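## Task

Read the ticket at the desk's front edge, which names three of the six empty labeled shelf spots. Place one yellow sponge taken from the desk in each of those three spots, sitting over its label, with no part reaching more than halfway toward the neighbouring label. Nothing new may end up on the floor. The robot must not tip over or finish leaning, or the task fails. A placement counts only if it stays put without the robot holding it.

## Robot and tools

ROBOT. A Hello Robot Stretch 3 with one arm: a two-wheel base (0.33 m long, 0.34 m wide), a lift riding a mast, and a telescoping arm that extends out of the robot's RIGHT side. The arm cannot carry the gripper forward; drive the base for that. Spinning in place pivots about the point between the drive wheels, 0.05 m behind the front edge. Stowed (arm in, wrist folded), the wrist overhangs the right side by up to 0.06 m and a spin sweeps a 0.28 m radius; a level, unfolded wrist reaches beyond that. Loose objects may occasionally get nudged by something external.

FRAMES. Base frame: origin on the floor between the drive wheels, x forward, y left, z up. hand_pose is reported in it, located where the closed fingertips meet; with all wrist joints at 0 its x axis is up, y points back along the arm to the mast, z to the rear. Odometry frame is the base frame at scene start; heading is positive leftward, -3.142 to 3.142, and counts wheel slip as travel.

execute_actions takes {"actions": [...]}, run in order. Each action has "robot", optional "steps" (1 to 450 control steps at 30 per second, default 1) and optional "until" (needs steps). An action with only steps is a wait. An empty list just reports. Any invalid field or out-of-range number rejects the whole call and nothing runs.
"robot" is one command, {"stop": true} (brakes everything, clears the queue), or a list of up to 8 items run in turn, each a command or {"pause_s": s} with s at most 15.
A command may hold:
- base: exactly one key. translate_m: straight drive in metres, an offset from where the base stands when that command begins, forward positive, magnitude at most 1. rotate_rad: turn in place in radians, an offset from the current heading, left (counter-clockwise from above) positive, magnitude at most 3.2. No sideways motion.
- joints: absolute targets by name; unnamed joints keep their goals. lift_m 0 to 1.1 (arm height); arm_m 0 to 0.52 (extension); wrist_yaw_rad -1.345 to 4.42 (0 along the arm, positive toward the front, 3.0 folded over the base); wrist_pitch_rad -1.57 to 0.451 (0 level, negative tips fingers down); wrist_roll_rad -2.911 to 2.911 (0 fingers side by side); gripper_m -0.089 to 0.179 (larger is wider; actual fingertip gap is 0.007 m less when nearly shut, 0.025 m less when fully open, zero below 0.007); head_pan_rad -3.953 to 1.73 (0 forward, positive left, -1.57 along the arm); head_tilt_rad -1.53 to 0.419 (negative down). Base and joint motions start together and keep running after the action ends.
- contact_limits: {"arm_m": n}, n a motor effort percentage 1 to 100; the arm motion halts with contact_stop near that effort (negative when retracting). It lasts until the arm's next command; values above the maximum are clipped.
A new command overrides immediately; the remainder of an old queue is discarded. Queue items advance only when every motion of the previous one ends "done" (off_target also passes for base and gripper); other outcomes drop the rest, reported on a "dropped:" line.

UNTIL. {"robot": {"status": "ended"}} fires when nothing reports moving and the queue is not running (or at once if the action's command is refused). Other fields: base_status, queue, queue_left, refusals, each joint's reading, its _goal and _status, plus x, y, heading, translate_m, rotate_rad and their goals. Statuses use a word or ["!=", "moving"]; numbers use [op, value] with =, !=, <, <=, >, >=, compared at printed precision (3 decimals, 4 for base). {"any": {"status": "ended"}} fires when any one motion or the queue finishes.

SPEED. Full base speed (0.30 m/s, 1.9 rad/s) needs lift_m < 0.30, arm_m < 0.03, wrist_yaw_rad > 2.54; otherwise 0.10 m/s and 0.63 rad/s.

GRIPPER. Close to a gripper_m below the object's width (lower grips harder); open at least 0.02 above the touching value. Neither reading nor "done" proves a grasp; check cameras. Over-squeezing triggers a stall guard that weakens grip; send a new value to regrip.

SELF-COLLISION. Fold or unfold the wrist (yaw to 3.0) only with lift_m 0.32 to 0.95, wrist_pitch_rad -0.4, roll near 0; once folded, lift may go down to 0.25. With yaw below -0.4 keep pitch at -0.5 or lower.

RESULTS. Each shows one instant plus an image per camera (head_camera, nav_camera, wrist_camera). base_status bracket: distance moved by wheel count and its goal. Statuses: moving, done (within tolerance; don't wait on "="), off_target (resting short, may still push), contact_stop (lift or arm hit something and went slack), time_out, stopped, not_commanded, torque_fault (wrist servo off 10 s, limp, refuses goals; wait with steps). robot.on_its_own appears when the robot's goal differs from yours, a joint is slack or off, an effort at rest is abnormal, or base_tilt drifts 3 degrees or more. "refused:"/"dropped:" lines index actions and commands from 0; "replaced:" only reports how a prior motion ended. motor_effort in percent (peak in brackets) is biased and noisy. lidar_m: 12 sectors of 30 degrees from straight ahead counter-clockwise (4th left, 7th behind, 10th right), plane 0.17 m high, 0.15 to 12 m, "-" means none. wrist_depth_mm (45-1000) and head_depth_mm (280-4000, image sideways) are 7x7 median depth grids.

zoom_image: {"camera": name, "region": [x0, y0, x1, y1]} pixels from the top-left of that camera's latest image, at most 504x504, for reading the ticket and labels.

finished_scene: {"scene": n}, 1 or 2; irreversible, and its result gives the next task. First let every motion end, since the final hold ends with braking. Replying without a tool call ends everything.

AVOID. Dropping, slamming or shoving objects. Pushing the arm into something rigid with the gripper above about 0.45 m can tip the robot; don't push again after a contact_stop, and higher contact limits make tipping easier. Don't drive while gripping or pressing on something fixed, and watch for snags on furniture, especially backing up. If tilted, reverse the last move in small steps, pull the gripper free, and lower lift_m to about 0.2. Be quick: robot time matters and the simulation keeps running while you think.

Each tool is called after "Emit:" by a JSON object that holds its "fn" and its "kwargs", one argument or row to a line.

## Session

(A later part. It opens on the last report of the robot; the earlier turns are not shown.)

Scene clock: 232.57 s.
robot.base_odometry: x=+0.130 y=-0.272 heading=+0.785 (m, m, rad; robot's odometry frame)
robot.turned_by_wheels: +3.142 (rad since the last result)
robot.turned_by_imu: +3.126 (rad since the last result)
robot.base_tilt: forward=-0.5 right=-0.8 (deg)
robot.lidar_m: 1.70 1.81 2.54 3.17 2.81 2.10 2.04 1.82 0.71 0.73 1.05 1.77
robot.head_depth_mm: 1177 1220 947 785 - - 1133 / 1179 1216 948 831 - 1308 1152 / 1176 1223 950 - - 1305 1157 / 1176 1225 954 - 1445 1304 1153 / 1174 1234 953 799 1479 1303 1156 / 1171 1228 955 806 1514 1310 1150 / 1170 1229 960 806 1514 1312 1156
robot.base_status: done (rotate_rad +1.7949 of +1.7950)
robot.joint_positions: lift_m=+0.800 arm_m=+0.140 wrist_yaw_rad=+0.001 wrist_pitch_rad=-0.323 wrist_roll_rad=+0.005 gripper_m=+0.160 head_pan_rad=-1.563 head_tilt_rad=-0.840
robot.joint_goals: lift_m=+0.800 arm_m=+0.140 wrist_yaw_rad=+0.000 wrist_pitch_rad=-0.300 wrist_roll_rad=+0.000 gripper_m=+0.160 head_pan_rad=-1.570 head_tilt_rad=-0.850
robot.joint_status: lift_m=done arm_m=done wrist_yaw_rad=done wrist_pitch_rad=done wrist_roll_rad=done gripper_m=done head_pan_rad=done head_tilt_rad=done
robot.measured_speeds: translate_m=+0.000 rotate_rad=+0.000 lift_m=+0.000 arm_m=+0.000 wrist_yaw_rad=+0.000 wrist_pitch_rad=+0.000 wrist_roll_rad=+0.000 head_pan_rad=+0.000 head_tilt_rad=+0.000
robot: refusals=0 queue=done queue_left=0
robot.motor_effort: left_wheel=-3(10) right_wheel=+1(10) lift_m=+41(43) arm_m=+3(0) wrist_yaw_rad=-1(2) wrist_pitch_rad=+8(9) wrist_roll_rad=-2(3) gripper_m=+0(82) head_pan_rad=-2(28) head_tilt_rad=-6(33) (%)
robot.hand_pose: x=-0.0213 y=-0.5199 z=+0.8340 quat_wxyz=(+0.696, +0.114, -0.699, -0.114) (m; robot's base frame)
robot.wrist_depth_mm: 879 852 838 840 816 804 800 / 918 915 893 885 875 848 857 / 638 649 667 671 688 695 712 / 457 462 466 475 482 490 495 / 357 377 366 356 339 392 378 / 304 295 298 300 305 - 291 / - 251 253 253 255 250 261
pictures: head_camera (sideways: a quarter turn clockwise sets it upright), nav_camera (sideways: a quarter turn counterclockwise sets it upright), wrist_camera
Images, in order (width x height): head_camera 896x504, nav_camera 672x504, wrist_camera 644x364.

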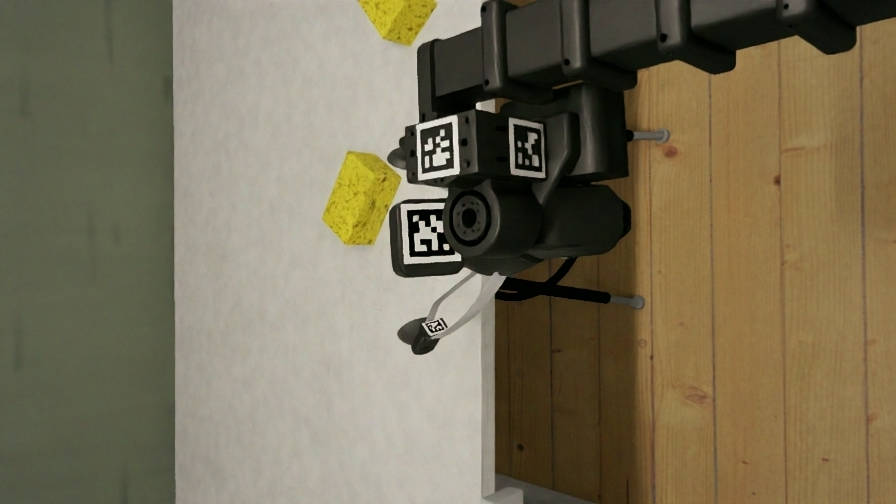

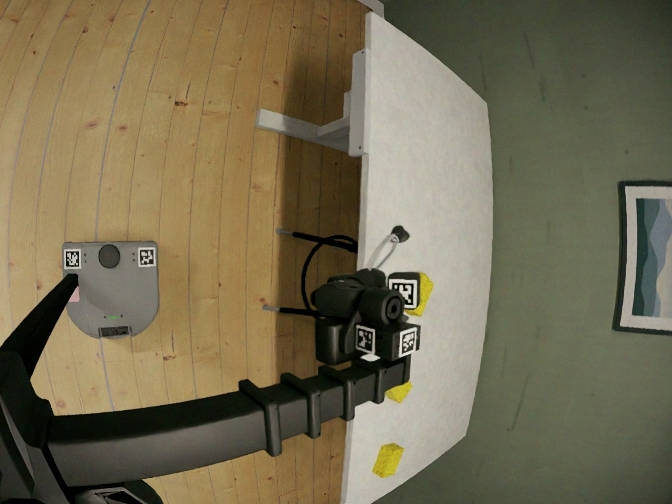

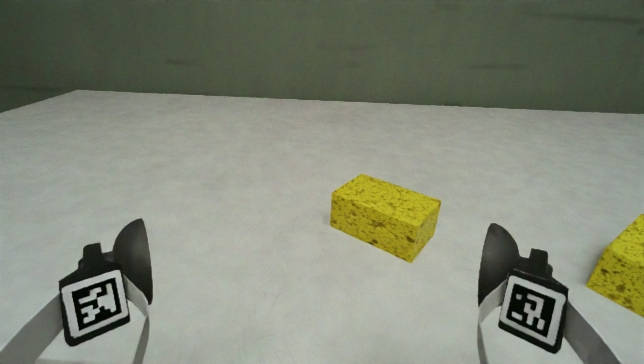

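Emit:
{"fn": "execute_actions", "kwargs": {
  "actions": [
    {"robot":[{"joints":{"wrist_yaw_rad":-0.38,"wrist_pitch_rad":-0.5,"lift_m":0.85,"arm_m":0.33}},{"joints":{"lift_m":0.81}}],"steps":450,"until":{"robot":{"status":"ended"}}}
  ]
}}

Scene clock: 240.73 s.
robot.base_odometry: x=+0.130 y=-0.272 heading=+0.785 (m, m, rad; robot's odometry frame)
robot.turned_by_wheels: +0.000 (rad since the last result)
robot.turned_by_imu: +0.002 (rad since the last result)
robot.base_tilt: forward=-0.6 right=-1.0 (deg)
robot.lidar_m: 1.70 1.80 2.53 3.17 2.80 2.10 2.04 1.82 0.71 0.73 1.05 1.77
robot.head_depth_mm: 1178 1214 948 - - 1280 1134 / 1174 1210 - 797 1442 1300 1154 / 1167 1268 - 779 1493 1307 1154 / 1171 1225 - 779 1470 1306 1149 / 1174 1221 953 804 1471 1303 1157 / 1169 1222 957 804 1511 1310 1161 / 1174 1232 959 802 1509 1312 1159
robot.base_status: done (rotate_rad +1.7949 of +1.7950)
robot.joint_positions: lift_m=+0.810 arm_m=+0.330 wrist_yaw_rad=-0.379 wrist_pitch_rad=-0.512 wrist_roll_rad=+0.005 gripper_m=+0.160 head_pan_rad=-1.563 head_tilt_rad=-0.840
robot.joint_goals: lift_m=+0.810 arm_m=+0.330 wrist_yaw_rad=-0.380 wrist_pitch_rad=-0.500 wrist_roll_rad=+0.000 gripper_m=+0.160 head_pan_rad=-1.570 head_tilt_rad=-0.850
robot.joint_status: lift_m=done arm_m=done wrist_yaw_rad=done wrist_pitch_rad=done wrist_roll_rad=done gripper_m=done head_pan_rad=done head_tilt_rad=done
robot.measured_speeds: translate_m=+0.000 rotate_rad=+0.000 lift_m=+0.000 arm_m=+0.000 wrist_yaw_rad=+0.000 wrist_pitch_rad=+0.000 wrist_roll_rad=+0.000 head_pan_rad=+0.000 head_tilt_rad=+0.000
robot: refusals=0 queue=done queue_left=0
robot.motor_effort: left_wheel=-3(3) right_wheel=+1(1) lift_m=+21(42) arm_m=+3(3) wrist_yaw_rad=-1(1) wrist_pitch_rad=+4(8) wrist_roll_rad=-2(3) gripper_m=+0(1) head_pan_rad=-2(2) head_tilt_rad=-5(6) (%)
robot.hand_pose: x=-0.0998 y=-0.6711 z=+0.8025 quat_wxyz=(+0.636, +0.046, -0.707, -0.305) (m; robot's base frame)
robot.wrist_depth_mm: 589 624 668 708 771 830 967 / 533 533 546 554 557 572 587 / 410 412 414 420 424 436 438 / 330 334 339 341 346 350 351 / 279 289 232 226 290 298 248 / 248 243 198 196 247 - 211 / - 213 210 196 217 213 211
pictures: head_camera (sideways: a quarter turn clockwise sets it upright), nav_camera (sideways: a quarter turn counterclockwise sets it upright), wrist_camera
Images, in order (width x height): head_camera 896x504, nav_camera 672x504, wrist_camera 644x364.

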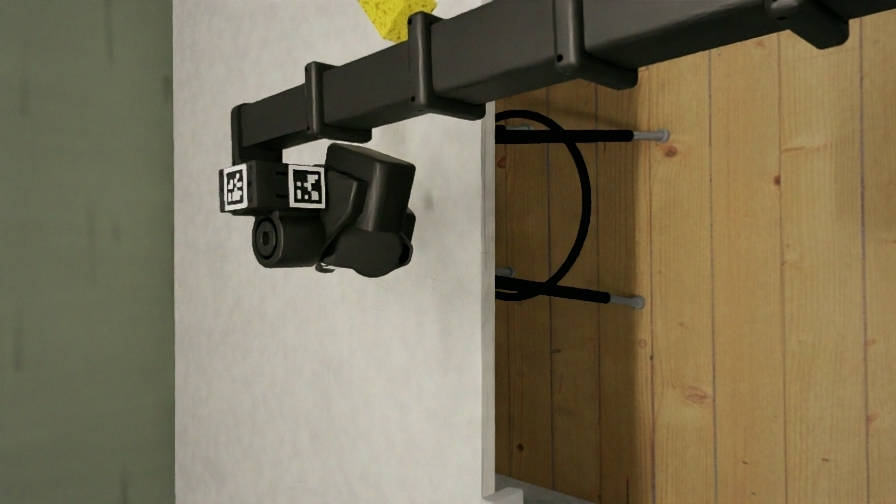

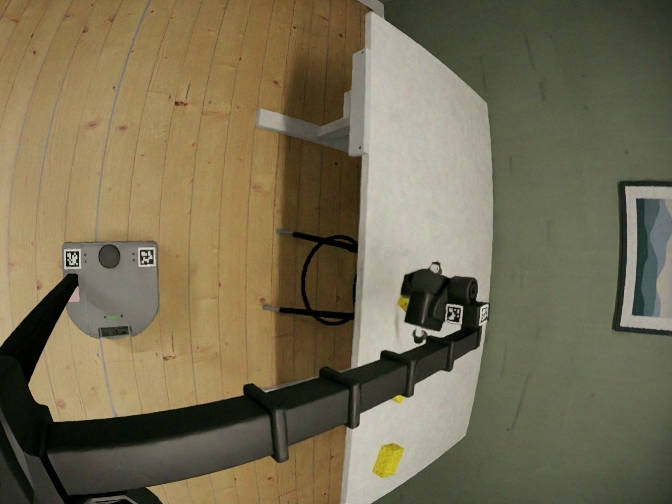

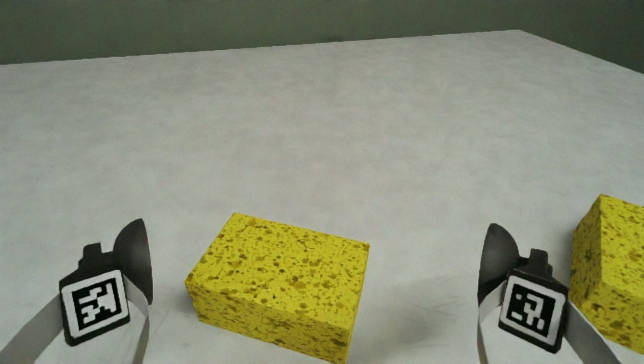

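Emit:
{"fn": "execute_actions", "kwargs": {
  "actions": [
    {"robot":[{"base":{"translate_m":0.025}},{"joints":{"lift_m":0.772}}],"steps":450,"until":{"robot":{"status":"ended"}}}
  ]
}}

Scene clock: 247.67 s.
robot.base_odometry: x=+0.148 y=-0.254 heading=+0.785 (m, m, rad; robot's odometry frame)
robot.turned_by_wheels: +0.000 (rad since the last result)
robot.turned_by_imu: +0.002 (rad since the last result)
robot.base_tilt: forward=-0.5 right=-0.8 (deg)
robot.lidar_m: 1.68 1.78 2.49 3.15 2.83 2.13 2.06 1.83 0.71 0.73 1.04 1.71
robot.head_depth_mm: 1178 1212 945 796 - - - / 1173 1220 1011 - 1446 1286 1153 / 1180 1220 - 777 1499 1306 1153 / 1174 1223 1013 777 1444 1306 1155 / 1177 1223 958 802 1506 1306 1151 / 1173 1232 958 802 1511 1306 1158 / 1173 1234 955 786 1474 1308 1157
robot.base_status: done (translate_m +0.0250 of +0.0250)
robot.joint_positions: lift_m=+0.772 arm_m=+0.330 wrist_yaw_rad=-0.379 wrist_pitch_rad=-0.512 wrist_roll_rad=+0.005 gripper_m=+0.160 head_pan_rad=-1.563 head_tilt_rad=-0.840
robot.joint_goals: lift_m=+0.772 arm_m=+0.330 wrist_yaw_rad=-0.380 wrist_pitch_rad=-0.500 wrist_roll_rad=+0.000 gripper_m=+0.160 head_pan_rad=-1.570 head_tilt_rad=-0.850
robot.joint_status: lift_m=done arm_m=done wrist_yaw_rad=done wrist_pitch_rad=done wrist_roll_rad=done gripper_m=done head_pan_rad=done head_tilt_rad=done
robot.measured_speeds: translate_m=+0.000 rotate_rad=+0.000 lift_m=+0.000 arm_m=+0.000 wrist_yaw_rad=+0.000 wrist_pitch_rad=+0.000 wrist_roll_rad=+0.000 head_pan_rad=+0.000 head_tilt_rad=+0.000
robot: refusals=0 queue=done queue_left=0
robot.motor_effort: left_wheel=-3(3) right_wheel=+1(5) lift_m=+21(22) arm_m=+3(3) wrist_yaw_rad=-1(1) wrist_pitch_rad=+4(4) wrist_roll_rad=-2(2) gripper_m=+0(0) head_pan_rad=-1(3) head_tilt_rad=-5(5) (%)
robot.hand_pose: x=-0.0998 y=-0.6711 z=+0.7645 quat_wxyz=(+0.636, +0.047, -0.707, -0.305) (m; robot's base frame)
robot.wrist_depth_mm: 576 598 652 671 683 697 899 / 436 444 450 464 466 475 483 / 336 340 343 348 352 357 361 / 272 277 278 210 283 286 287 / 231 239 188 176 224 246 236 / 204 200 196 184 199 - 208 / - 175 177 178 179 176 181
pictures: head_camera (sideways: a quarter turn clockwise sets it upright), nav_camera (sideways: a quarter turn counterclockwise sets it upright), wrist_camera
Images, in order (width x height): head_camera 896x504, nav_camera 672x504, wrist_camera 644x364.

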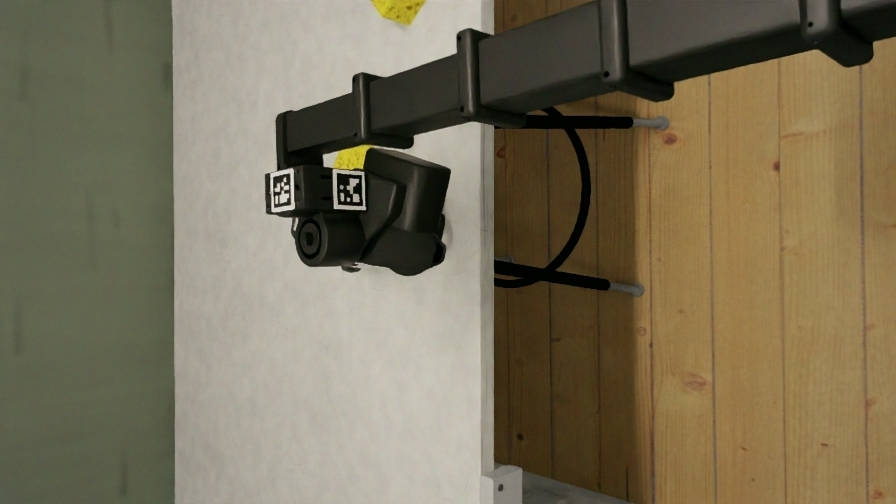

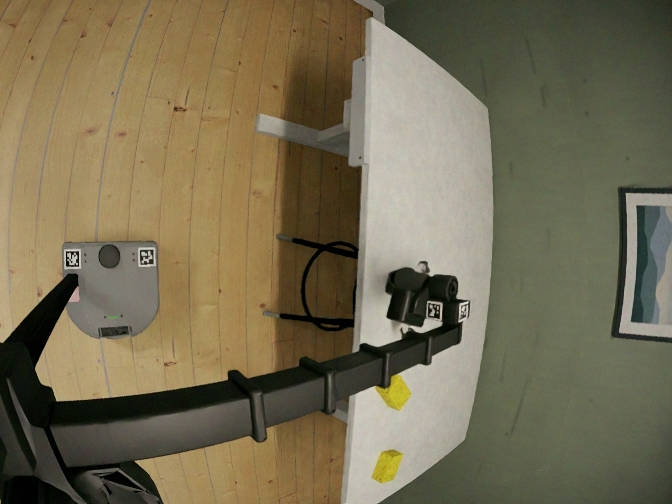

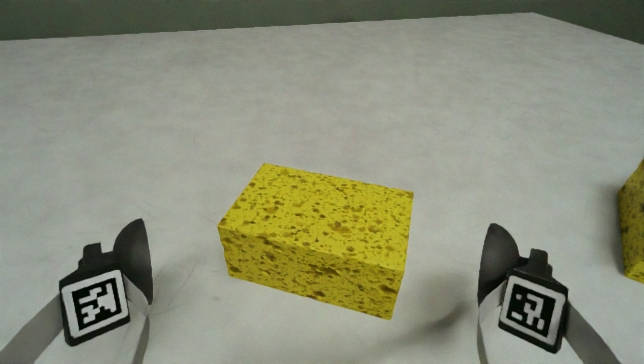

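Emit:
{"fn": "execute_actions", "kwargs": {
  "actions": [
    {"robot":[{"joints":{"arm_m":0.37,"lift_m":0.767}},{"joints":{"gripper_m":0.05}},{"joints":{"lift_m":0.82}}],"steps":450,"until":{"robot":{"status":"ended"}}}
  ]
}}

Scene clock: 253.63 s.
robot.base_odometry: x=+0.148 y=-0.254 heading=+0.785 (m, m, rad; robot's odometry frame)
robot.turned_by_wheels: +0.000 (rad since the last result)
robot.turned_by_imu: +0.001 (rad since the last result)
robot.base_tilt: forward=-0.5 right=-0.8 (deg)
robot.lidar_m: 1.67 1.78 2.50 3.15 2.84 2.12 2.06 1.83 0.71 0.73 1.04 1.72
robot.head_depth_mm: 1180 1208 963 - - 1285 1128 / 1177 1263 - 798 1449 1300 1151 / 1177 1274 866 797 1506 1305 1152 / 1173 1268 938 800 1447 1309 1157 / 1175 1228 953 799 1507 1308 1146 / 1180 1233 953 802 1509 1305 1151 / 1174 1229 956 781 1490 1313 1158
robot.base_status: done (translate_m +0.0250 of +0.0250)
robot.joint_positions: lift_m=+0.820 arm_m=+0.370 wrist_yaw_rad=-0.379 wrist_pitch_rad=-0.513 wrist_roll_rad=+0.005 gripper_m=+0.050 head_pan_rad=-1.563 head_tilt_rad=-0.840
robot.joint_goals: lift_m=+0.820 arm_m=+0.370 wrist_yaw_rad=-0.380 wrist_pitch_rad=-0.500 wrist_roll_rad=+0.000 gripper_m=+0.050 head_pan_rad=-1.570 head_tilt_rad=-0.850
robot.joint_status: lift_m=done arm_m=done wrist_yaw_rad=done wrist_pitch_rad=done wrist_roll_rad=done gripper_m=done head_pan_rad=done head_tilt_rad=done
robot.measured_speeds: translate_m=+0.000 rotate_rad=+0.000 lift_m=+0.000 arm_m=+0.000 wrist_yaw_rad=+0.000 wrist_pitch_rad=+0.000 wrist_roll_rad=+0.000 head_pan_rad=+0.000 head_tilt_rad=+0.000
robot: refusals=0 queue=done queue_left=0
robot.motor_effort: left_wheel=-3(2) right_wheel=+1(1) lift_m=+41(43) arm_m=+3(4) wrist_yaw_rad=+0(1) wrist_pitch_rad=+4(4) wrist_roll_rad=-2(2) gripper_m=-1(84) head_pan_rad=-2(2) head_tilt_rad=-5(5) (%)
robot.hand_pose: x=-0.0998 y=-0.7110 z=+0.8116 quat_wxyz=(+0.636, +0.047, -0.707, -0.306) (m; robot's base frame)
robot.wrist_depth_mm: 552 593 644 691 752 811 926 / 555 559 574 578 582 592 603 / 423 428 430 437 442 450 455 / 346 347 352 358 355 362 363 / 292 292 295 239 308 303 306 / 252 254 - 205 263 258 262 / 220 222 224 214 221 228 229
pictures: head_camera (sideways: a quarter turn clockwise sets it upright), nav_camera (sideways: a quarter turn counterclockwise sets it upright), wrist_camera
Images, in order (width x height): head_camera 896x504, nav_camera 672x504, wrist_camera 644x364.

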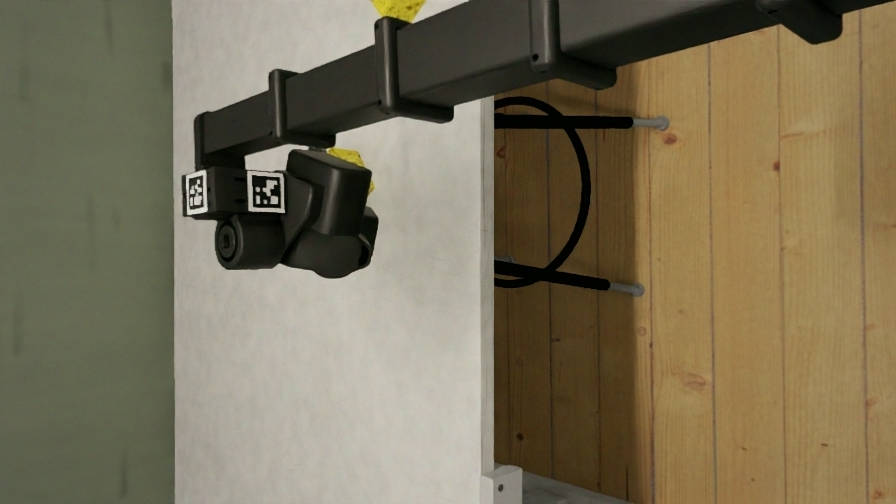

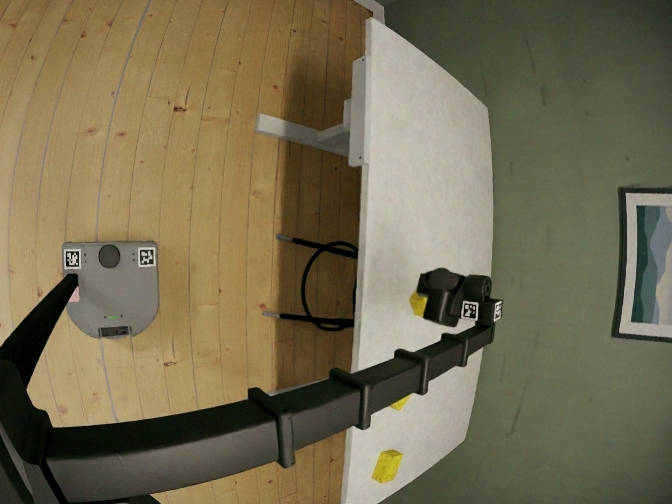

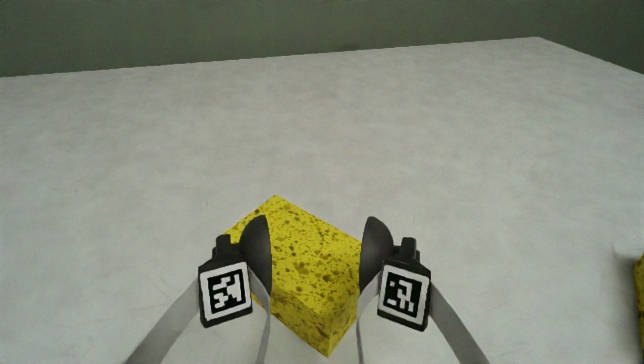

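Emit:
{"fn": "execute_actions", "kwargs": {
  "actions": [
    {"robot":[{"joints":{"gripper_m":0.14,"lift_m":0.85}},{"base":{"translate_m":-0.207},"joints":{"arm_m":0.23,"wrist_yaw_rad":0.4,"wrist_pitch_rad":-0.3}},{"joints":{"lift_m":0.74}}],"steps":450,"until":{"robot":{"status":"ended"}}}
  ]
}}

Scene clock: 268.37 s.
robot.base_odometry: x=+0.002 y=-0.400 heading=+0.785 (m, m, rad; robot's odometry frame)
robot.turned_by_wheels: +0.000 (rad since the last result)
robot.turned_by_imu: +0.001 (rad since the last result)
robot.base_tilt: forward=-0.5 right=-0.9 (deg)
robot.lidar_m: 1.89 1.99 2.80 3.17 2.55 1.92 1.86 1.82 0.96 0.67 0.77 1.94
robot.head_depth_mm: 1172 1213 947 797 1421 - - / 1171 1220 950 - 1494 1298 1149 / 1164 1224 948 - 1471 1301 1147 / 1172 1226 952 - 1448 1311 1154 / 1167 1228 928 825 1516 1312 1153 / 1165 1228 952 804 1480 1306 1159 / 1164 1227 957 806 1520 1308 1156
robot.base_status: done (translate_m -0.2070 of -0.2070)
robot.joint_positions: lift_m=+0.740 arm_m=+0.230 wrist_yaw_rad=+0.399 wrist_pitch_rad=-0.323 wrist_roll_rad=+0.005 gripper_m=+0.140 head_pan_rad=-1.563 head_tilt_rad=-0.840
robot.joint_goals: lift_m=+0.740 arm_m=+0.230 wrist_yaw_rad=+0.400 wrist_pitch_rad=-0.300 wrist_roll_rad=+0.000 gripper_m=+0.140 head_pan_rad=-1.570 head_tilt_rad=-0.850
robot.joint_status: lift_m=done arm_m=done wrist_yaw_rad=done wrist_pitch_rad=done wrist_roll_rad=done gripper_m=done head_pan_rad=done head_tilt_rad=done
robot.measured_speeds: translate_m=+0.000 rotate_rad=+0.000 lift_m=+0.000 arm_m=+0.000 wrist_yaw_rad=+0.000 wrist_pitch_rad=+0.000 wrist_roll_rad=+0.000 head_pan_rad=+0.000 head_tilt_rad=+0.000
robot: refusals=0 queue=done queue_left=0
robot.motor_effort: left_wheel=-3(5) right_wheel=+1(2) lift_m=+21(42) arm_m=-4(5) wrist_yaw_rad=+0(3) wrist_pitch_rad=+8(8) wrist_roll_rad=-2(2) gripper_m=+0(83) head_pan_rad=-3(1) head_tilt_rad=-5(5) (%)
robot.hand_pose: x=+0.0699 y=-0.5922 z=+0.7749 quat_wxyz=(+0.705, +0.250, -0.663, +0.026) (m; robot's base frame)
robot.wrist_depth_mm: - - 964 838 753 679 611 / - 800 815 844 776 716 652 / 469 479 482 496 505 518 528 / 337 340 346 314 318 362 369 / 263 277 267 271 275 289 281 / 217 - 220 221 223 - 228 / 559 179 185 186 188 183 192
pictures: head_camera (sideways: a quarter turn clockwise sets it upright), nav_camera (sideways: a quarter turn counterclockwise sets it upright), wrist_camera
Images, in order (width x height): head_camera 896x504, nav_camera 672x504, wrist_camera 644x364.

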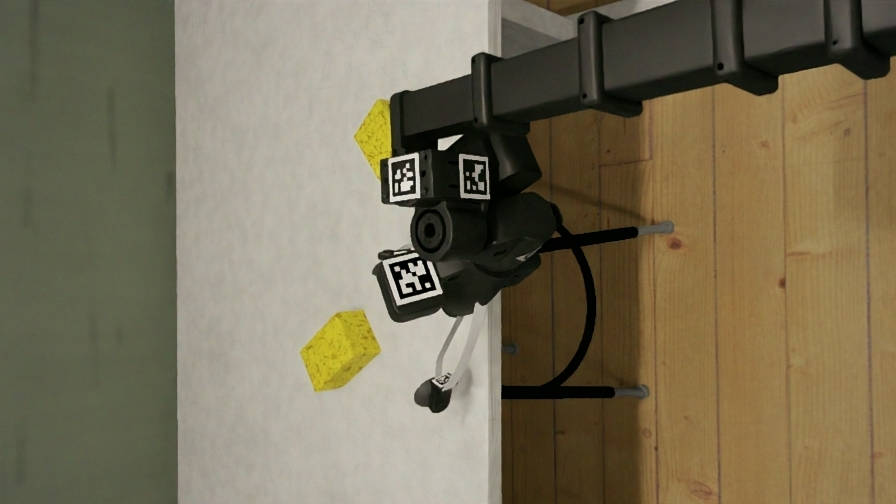

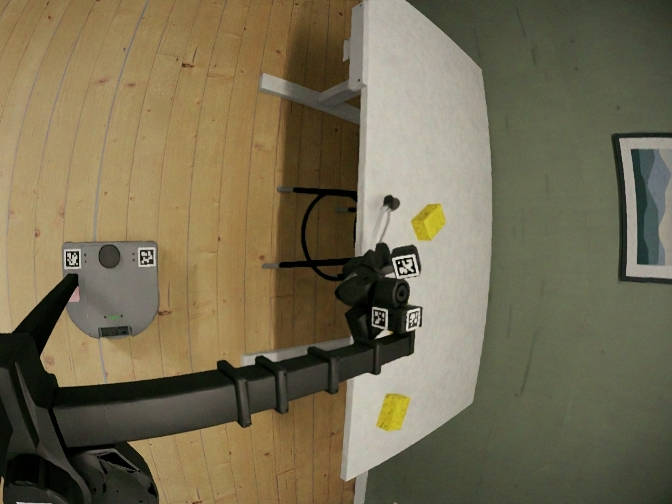

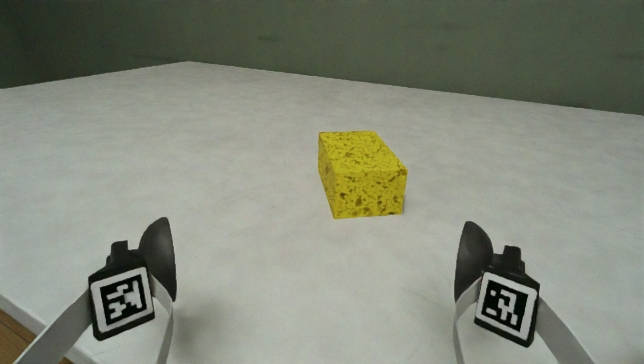

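Emit:
{"fn": "execute_actions", "kwargs": {
  "actions": [
    {"robot":[{"base":{"translate_m":0.02},"joints":{"arm_m":0.385,"lift_m":0.733}}],"steps":450,"until":{"robot":{"status":"ended"}}}
  ]
}}

Scene clock: 273.70 s.
robot.base_odometry: x=+0.016 y=-0.386 heading=+0.785 (m, m, rad; robot's odometry frame)
robot.turned_by_wheels: +0.000 (rad since the last result)
robot.turned_by_imu: +0.001 (rad since the last result)
robot.base_tilt: forward=-0.5 right=-0.8 (deg)
robot.lidar_m: 1.86 1.97 2.78 3.17 2.57 1.94 1.88 1.82 0.97 0.67 0.77 1.94
robot.head_depth_mm: 1177 1220 945 798 1424 - - / 1167 1214 978 - 1476 1282 1150 / 1177 1219 - 776 1503 1299 1152 / 1168 1225 1034 781 1474 1309 1156 / 1161 1230 983 800 1508 1303 1156 / 1164 1229 953 799 1491 1316 1156 / 1163 1225 957 806 1515 1312 1156
robot.base_status: done (translate_m +0.0200 of +0.0200)
robot.joint_positions: lift_m=+0.733 arm_m=+0.385 wrist_yaw_rad=+0.399 wrist_pitch_rad=-0.323 wrist_roll_rad=+0.005 gripper_m=+0.140 head_pan_rad=-1.563 head_tilt_rad=-0.840
robot.joint_goals: lift_m=+0.733 arm_m=+0.385 wrist_yaw_rad=+0.400 wrist_pitch_rad=-0.300 wrist_roll_rad=+0.000 gripper_m=+0.140 head_pan_rad=-1.570 head_tilt_rad=-0.850
robot.joint_status: lift_m=done arm_m=done wrist_yaw_rad=done wrist_pitch_rad=done wrist_roll_rad=done gripper_m=done head_pan_rad=done head_tilt_rad=done
robot.measured_speeds: translate_m=+0.000 rotate_rad=+0.000 lift_m=+0.000 arm_m=+0.000 wrist_yaw_rad=+0.000 wrist_pitch_rad=+0.000 wrist_roll_rad=+0.000 head_pan_rad=+0.000 head_tilt_rad=+0.000
robot: refusals=0 queue=done queue_left=0
robot.motor_effort: left_wheel=-3(4) right_wheel=+1(4) lift_m=+21(22) arm_m=+3(7) wrist_yaw_rad=+1(0) wrist_pitch_rad=+8(8) wrist_roll_rad=-2(2) gripper_m=+0(1) head_pan_rad=-1(3) head_tilt_rad=-5(5) (%)
robot.hand_pose: x=+0.0700 y=-0.7465 z=+0.7679 quat_wxyz=(+0.705, +0.250, -0.663, +0.026) (m; robot's base frame)
robot.wrist_depth_mm: - 903 791 687 623 560 509 / - 760 780 706 649 583 535 / 446 455 468 469 478 491 500 / 322 327 330 335 338 342 350 / 252 264 245 185 263 276 268 / 206 - 195 150 213 - 217 / 176 171 167 149 176 175 183
pictures: head_camera (sideways: a quarter turn clockwise sets it upright), nav_camera (sideways: a quarter turn counterclockwise sets it upright), wrist_camera
Images, in order (width x height): head_camera 896x504, nav_camera 672x504, wrist_camera 644x364.

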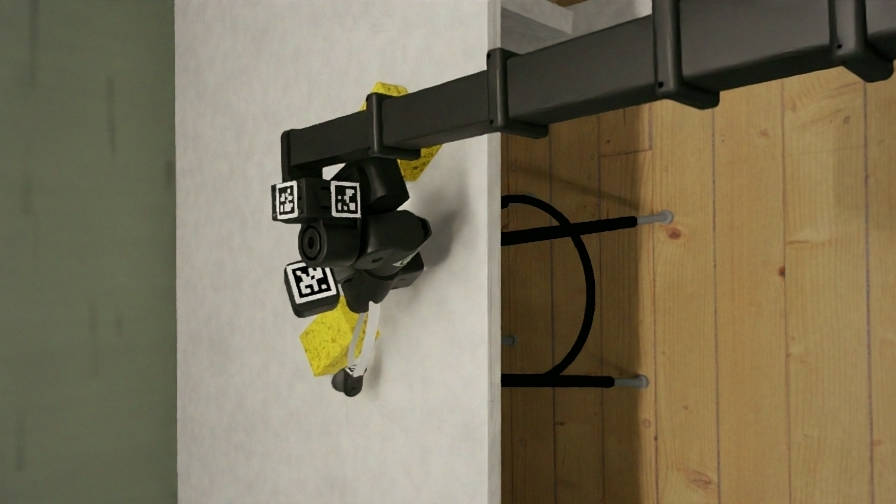

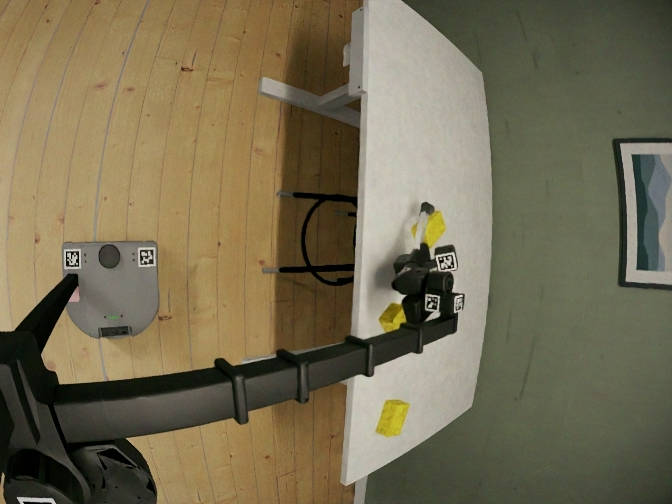

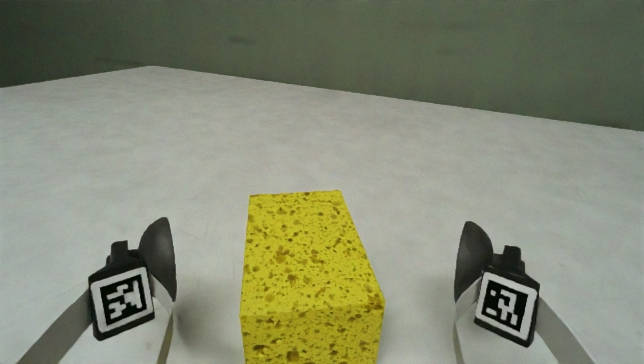

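Good.

Emit:
{"fn": "execute_actions", "kwargs": {
  "actions": [
    {"robot":[{"joints":{"gripper_m":0.025}},{"joints":{"lift_m":0.81}},{"joints":{"arm_m":0,"wrist_yaw_rad":0}}],"steps":450,"until":{"robot":{"status":"ended"}}}
  ]
}}

Scene clock: 282.43 s.
robot.base_odometry: x=+0.016 y=-0.386 heading=+0.785 (m, m, rad; robot's odometry frame)
robot.turned_by_wheels: +0.000 (rad since the last result)
robot.turned_by_imu: +0.002 (rad since the last result)
robot.base_tilt: forward=-0.4 right=-0.9 (deg)
robot.lidar_m: 1.86 1.97 2.77 3.18 2.58 1.93 1.88 1.82 0.97 0.67 0.77 1.93
robot.head_depth_mm: 1177 1213 948 796 1439 - - / 1170 1219 948 778 1520 - - / 1166 1219 950 778 1468 - - / 1171 1223 955 782 552 1283 1145 / 1171 1225 953 802 1493 1306 1152 / 1164 1230 955 800 1481 1306 1155 / 1163 1229 952 805 1507 1313 1161
robot.base_status: done (translate_m +0.0200 of +0.0200)
robot.joint_positions: lift_m=+0.810 arm_m=+0.000 wrist_yaw_rad=+0.000 wrist_pitch_rad=-0.321 wrist_roll_rad=+0.005 gripper_m=+0.026 head_pan_rad=-1.563 head_tilt_rad=-0.840
robot.joint_goals: lift_m=+0.810 arm_m=+0.000 wrist_yaw_rad=+0.000 wrist_pitch_rad=-0.300 wrist_roll_rad=+0.000 gripper_m=+0.025 head_pan_rad=-1.570 head_tilt_rad=-0.850
robot.joint_status: lift_m=done arm_m=done wrist_yaw_rad=done wrist_pitch_rad=done wrist_roll_rad=done gripper_m=done head_pan_rad=done head_tilt_rad=done
robot.measured_speeds: translate_m=+0.000 rotate_rad=+0.000 lift_m=+0.000 arm_m=+0.000 wrist_yaw_rad=+0.000 wrist_pitch_rad=+0.000 wrist_roll_rad=+0.000 head_pan_rad=+0.000 head_tilt_rad=+0.000
robot: refusals=0 queue=done queue_left=0
robot.motor_effort: left_wheel=-3(3) right_wheel=+1(1) lift_m=+41(42) arm_m=-4(3) wrist_yaw_rad=+0(1) wrist_pitch_rad=+7(8) wrist_roll_rad=-2(3) gripper_m=-17(89) head_pan_rad=-2(2) head_tilt_rad=-5(6) (%)
robot.hand_pose: x=-0.0214 y=-0.3808 z=+0.8445 quat_wxyz=(+0.696, +0.113, -0.700, -0.114) (m; robot's base frame)
robot.wrist_depth_mm: - - 974 957 941 923 910 / - - - - - - 963 / 665 672 687 717 715 740 833 / 480 488 493 503 436 511 488 / 375 378 377 184 396 393 401 / - - 151 152 - 343 340 / - - 744 146 - 899 -
pictures: head_camera (sideways: a quarter turn clockwise sets it upright), nav_camera (sideways: a quarter turn counterclockwise sets it upright), wrist_camera
Images, in order (width x height): head_camera 896x504, nav_camera 672x504, wrist_camera 644x364.

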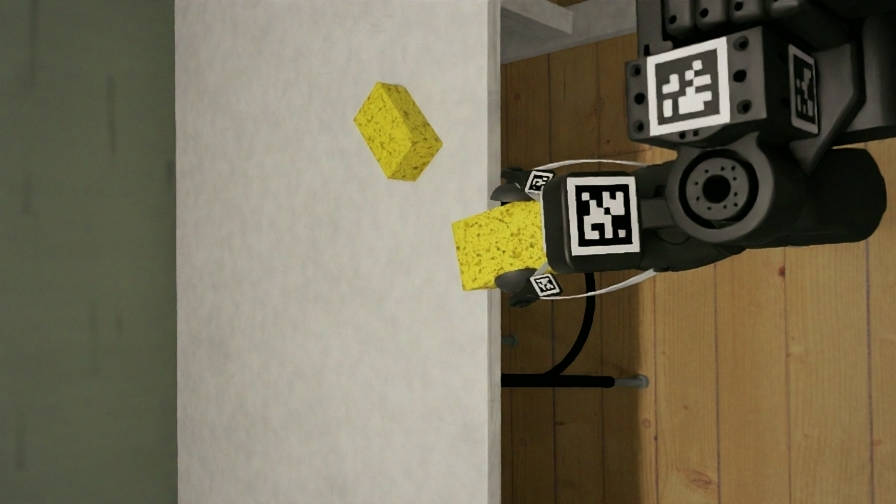

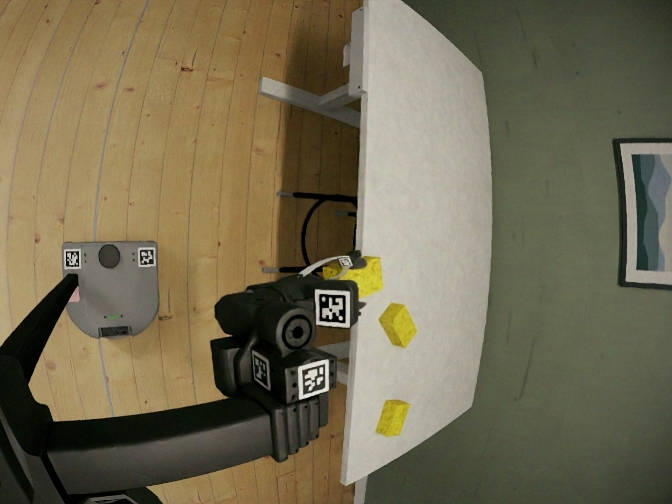

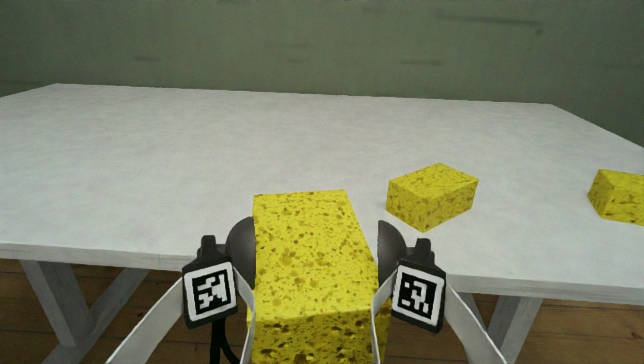

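Emit:
{"fn": "execute_actions", "kwargs": {
  "actions": [
    {"robot":[{"base":{"rotate_rad":1.287}},{"base":{"translate_m":1.0},"joints":{"lift_m":0.62,"wrist_pitch_rad":-0.4,"head_tilt_rad":-0.9}},{"base":{"translate_m":1.0}},{"base":{"translate_m":0.64}},{"base":{"rotate_rad":1.855}},{"base":{"translate_m":-0.42}}],"steps":450,"until":{"robot":{"status":"ended"}}},
    {"steps":450,"until":{"robot":{"status":"ended"}}},
    {"steps":450,"until":{"robot":{"status":"ended"}}}
  ]
}}

Scene clock: 331.47 s.
robot.base_odometry: x=-0.956 y=+2.226 heading=-2.356 (m, m, rad; robot's odometry frame)
robot.turned_by_wheels: +3.142 (rad since the last result)
robot.turned_by_imu: +3.134 (rad since the last result)
robot.base_tilt: forward=-0.5 right=-0.8 (deg)
robot.lidar_m: 2.92 3.08 3.44 2.65 1.13 0.86 0.41 0.44 0.58 0.80 0.77 1.27
robot.head_depth_mm: 569 760 759 812 1423 1276 - / 569 812 957 989 1103 1257 - / 572 819 959 1014 1300 1250 - / 574 817 962 1009 904 1232 1138 / 575 822 968 1010 1290 1244 1137 / 575 822 973 1017 1292 1252 1140 / 577 825 972 997 1302 1249 1144
robot.base_status: done (translate_m -0.4200 of -0.4200)
robot.joint_positions: lift_m=+0.620 arm_m=+0.000 wrist_yaw_rad=+0.000 wrist_pitch_rad=-0.416 wrist_roll_rad=+0.005 gripper_m=+0.026 head_pan_rad=-1.563 head_tilt_rad=-0.889
robot.joint_goals: lift_m=+0.620 arm_m=+0.000 wrist_yaw_rad=+0.000 wrist_pitch_rad=-0.400 wrist_roll_rad=+0.000 gripper_m=+0.025 head_pan_rad=-1.570 head_tilt_rad=-0.900
robot.joint_status: lift_m=done arm_m=done wrist_yaw_rad=done wrist_pitch_rad=done wrist_roll_rad=done gripper_m=done head_pan_rad=done head_tilt_rad=done
robot.measured_speeds: translate_m=+0.000 rotate_rad=+0.000 lift_m=+0.000 arm_m=+0.000 wrist_yaw_rad=+0.000 wrist_pitch_rad=+0.000 wrist_roll_rad=+0.000 head_pan_rad=+0.000 head_tilt_rad=+0.000
robot: refusals=0 queue=done queue_left=0
robot.motor_effort: left_wheel=-3(7) right_wheel=+1(4) lift_m=+21(41) arm_m=-4(5) wrist_yaw_rad=+0(1) wrist_pitch_rad=+5(6) wrist_roll_rad=-3(2) gripper_m=-17(17) head_pan_rad=-2(2) head_tilt_rad=-6(14) (%)
robot.hand_pose: x=-0.0214 y=-0.3700 z=+0.6336 quat_wxyz=(+0.690, +0.146, -0.693, -0.146) (m; robot's base frame)
robot.wrist_depth_mm: 542 529 520 500 492 464 293 / 576 573 564 541 531 462 290 / 476 524 554 566 555 449 315 / 422 426 429 433 445 407 613 / 621 767 380 184 378 367 699 / 636 778 151 151 - 457 790 / 644 673 667 146 650 774 807
pictures: head_camera (sideways: a quarter turn clockwise sets it upright), nav_camera (sideways: a quarter turn counterclockwise sets it upright), wrist_camera
Images, in order (width x height): head_camera 896x504, nav_camera 672x504, wrist_camera 644x364.

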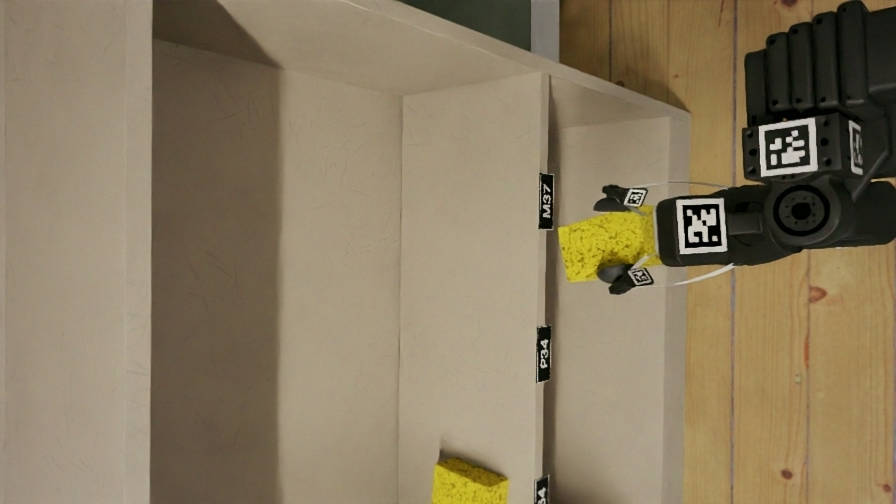

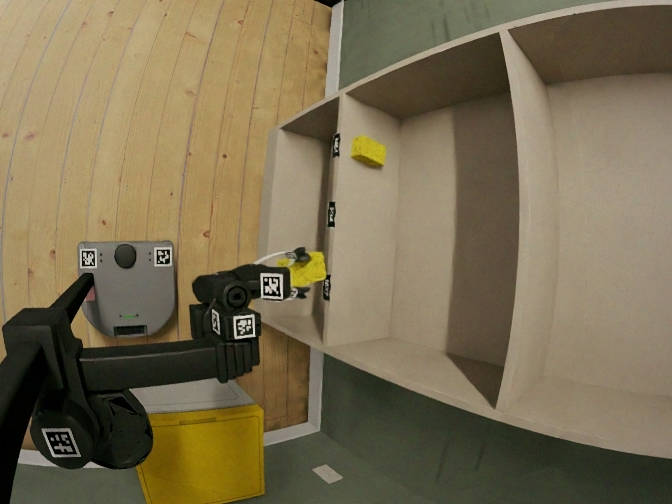

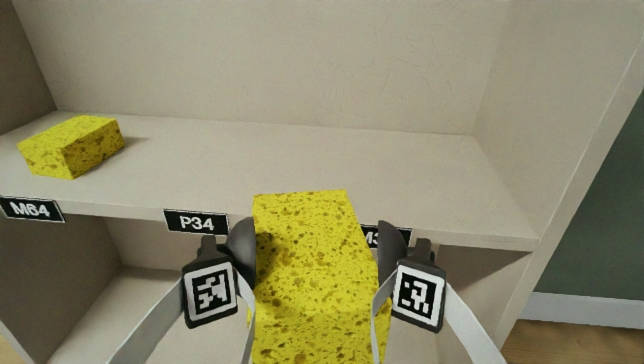

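Emit:
{"fn": "execute_actions", "kwargs": {
  "actions": [
    {"robot":[{"base":{"translate_m":-0.04}},{"joints":{"arm_m":0.27},"contact_limits":{"arm_m":15}},{"joints":{"lift_m":0.57}}],"steps":450,"until":{"robot":{"status":"ended"}}}
  ]
}}

Scene clock: 342.80 s.
robot.base_odometry: x=-0.927 y=+2.254 heading=-2.356 (m, m, rad; robot's odometry frame)
robot.turned_by_wheels: +0.000 (rad since the last result)
robot.turned_by_imu: +0.002 (rad since the last result)
robot.base_tilt: forward=-0.6 right=-0.9 (deg)
robot.lidar_m: 2.96 3.12 3.42 2.53 1.08 0.82 0.37 0.40 0.57 0.80 0.80 1.26
robot.head_depth_mm: 556 625 672 1224 1424 1281 1138 / 568 801 908 950 1387 - - / 572 813 955 1050 1289 1235 1137 / 571 818 961 1065 1302 1246 1138 / 573 816 965 1010 1288 1251 1133 / 574 819 968 1019 1294 1251 1136 / 576 822 968 1017 1292 1253 1146
robot.base_status: done (translate_m -0.0400 of -0.0400)
robot.joint_positions: lift_m=+0.570 arm_m=+0.270 wrist_yaw_rad=+0.000 wrist_pitch_rad=-0.416 wrist_roll_rad=+0.005 gripper_m=+0.026 head_pan_rad=-1.563 head_tilt_rad=-0.889
robot.joint_goals: lift_m=+0.570 arm_m=+0.270 wrist_yaw_rad=+0.000 wrist_pitch_rad=-0.400 wrist_roll_rad=+0.000 gripper_m=+0.025 head_pan_rad=-1.570 head_tilt_rad=-0.900
robot.joint_status: lift_m=done arm_m=done wrist_yaw_rad=done wrist_pitch_rad=done wrist_roll_rad=done gripper_m=done head_pan_rad=done head_tilt_rad=done
robot.measured_speeds: translate_m=+0.000 rotate_rad=+0.000 lift_m=+0.000 arm_m=+0.000 wrist_yaw_rad=+0.000 wrist_pitch_rad=+0.000 wrist_roll_rad=+0.000 head_pan_rad=+0.000 head_tilt_rad=+0.000
robot: refusals=0 queue=done queue_left=0
robot.motor_effort: left_wheel=-3(8) right_wheel=+1(3) lift_m=+21(22) arm_m=+3(2) wrist_yaw_rad=-1(1) wrist_pitch_rad=+5(5) wrist_roll_rad=-3(2) gripper_m=-17(17) head_pan_rad=-3(2) head_tilt_rad=-6(6) (%)
robot.contact_limits: arm_m 15 (drawing in: default 22, maximum 36; extending or still: default 29, maximum 48)
robot.hand_pose: x=-0.0214 y=-0.6393 z=+0.5836 quat_wxyz=(+0.690, +0.146, -0.693, -0.146) (m; robot's base frame)
robot.wrist_depth_mm: 278 271 264 258 253 247 238 / 302 296 287 279 272 266 254 / 333 322 314 303 295 289 258 / 334 335 333 324 317 315 253 / 271 272 268 184 290 283 249 / 229 230 150 151 - 235 230 / 197 198 195 146 197 204 204
pictures: head_camera (sideways: a quarter turn clockwise sets it upright), nav_camera (sideways: a quarter turn counterclockwise sets it upright), wrist_camera
Images, in order (width x height): head_camera 896x504, nav_camera 672x504, wrist_camera 644x364.

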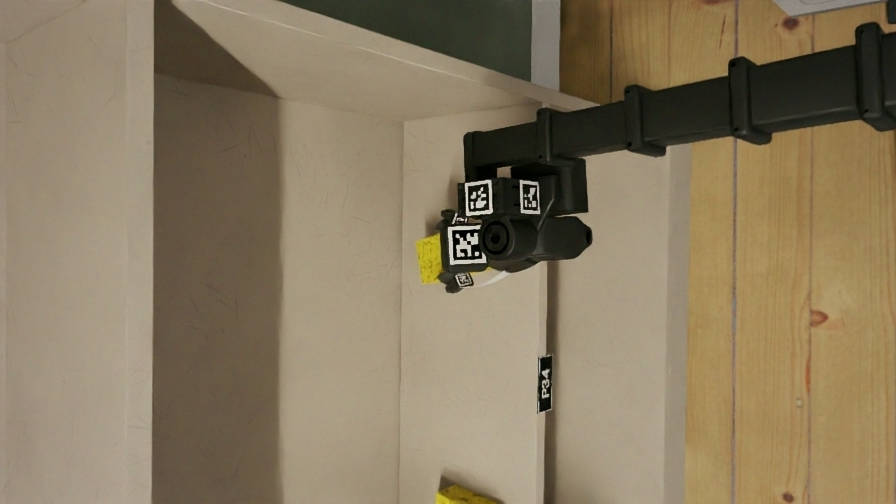

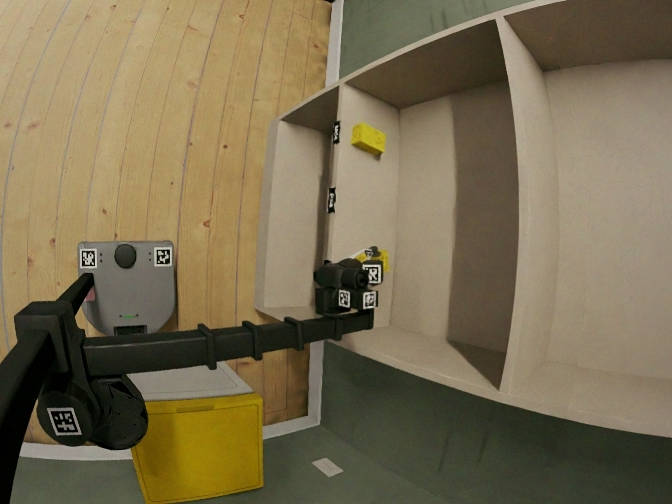

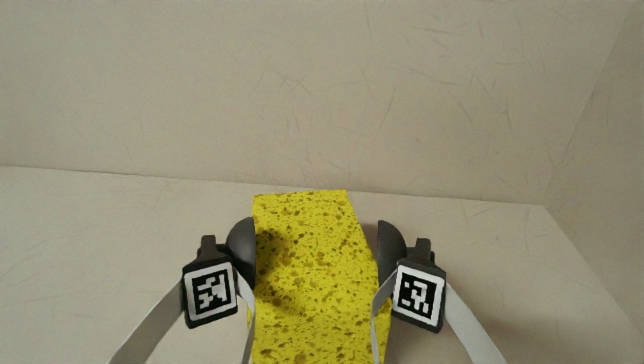

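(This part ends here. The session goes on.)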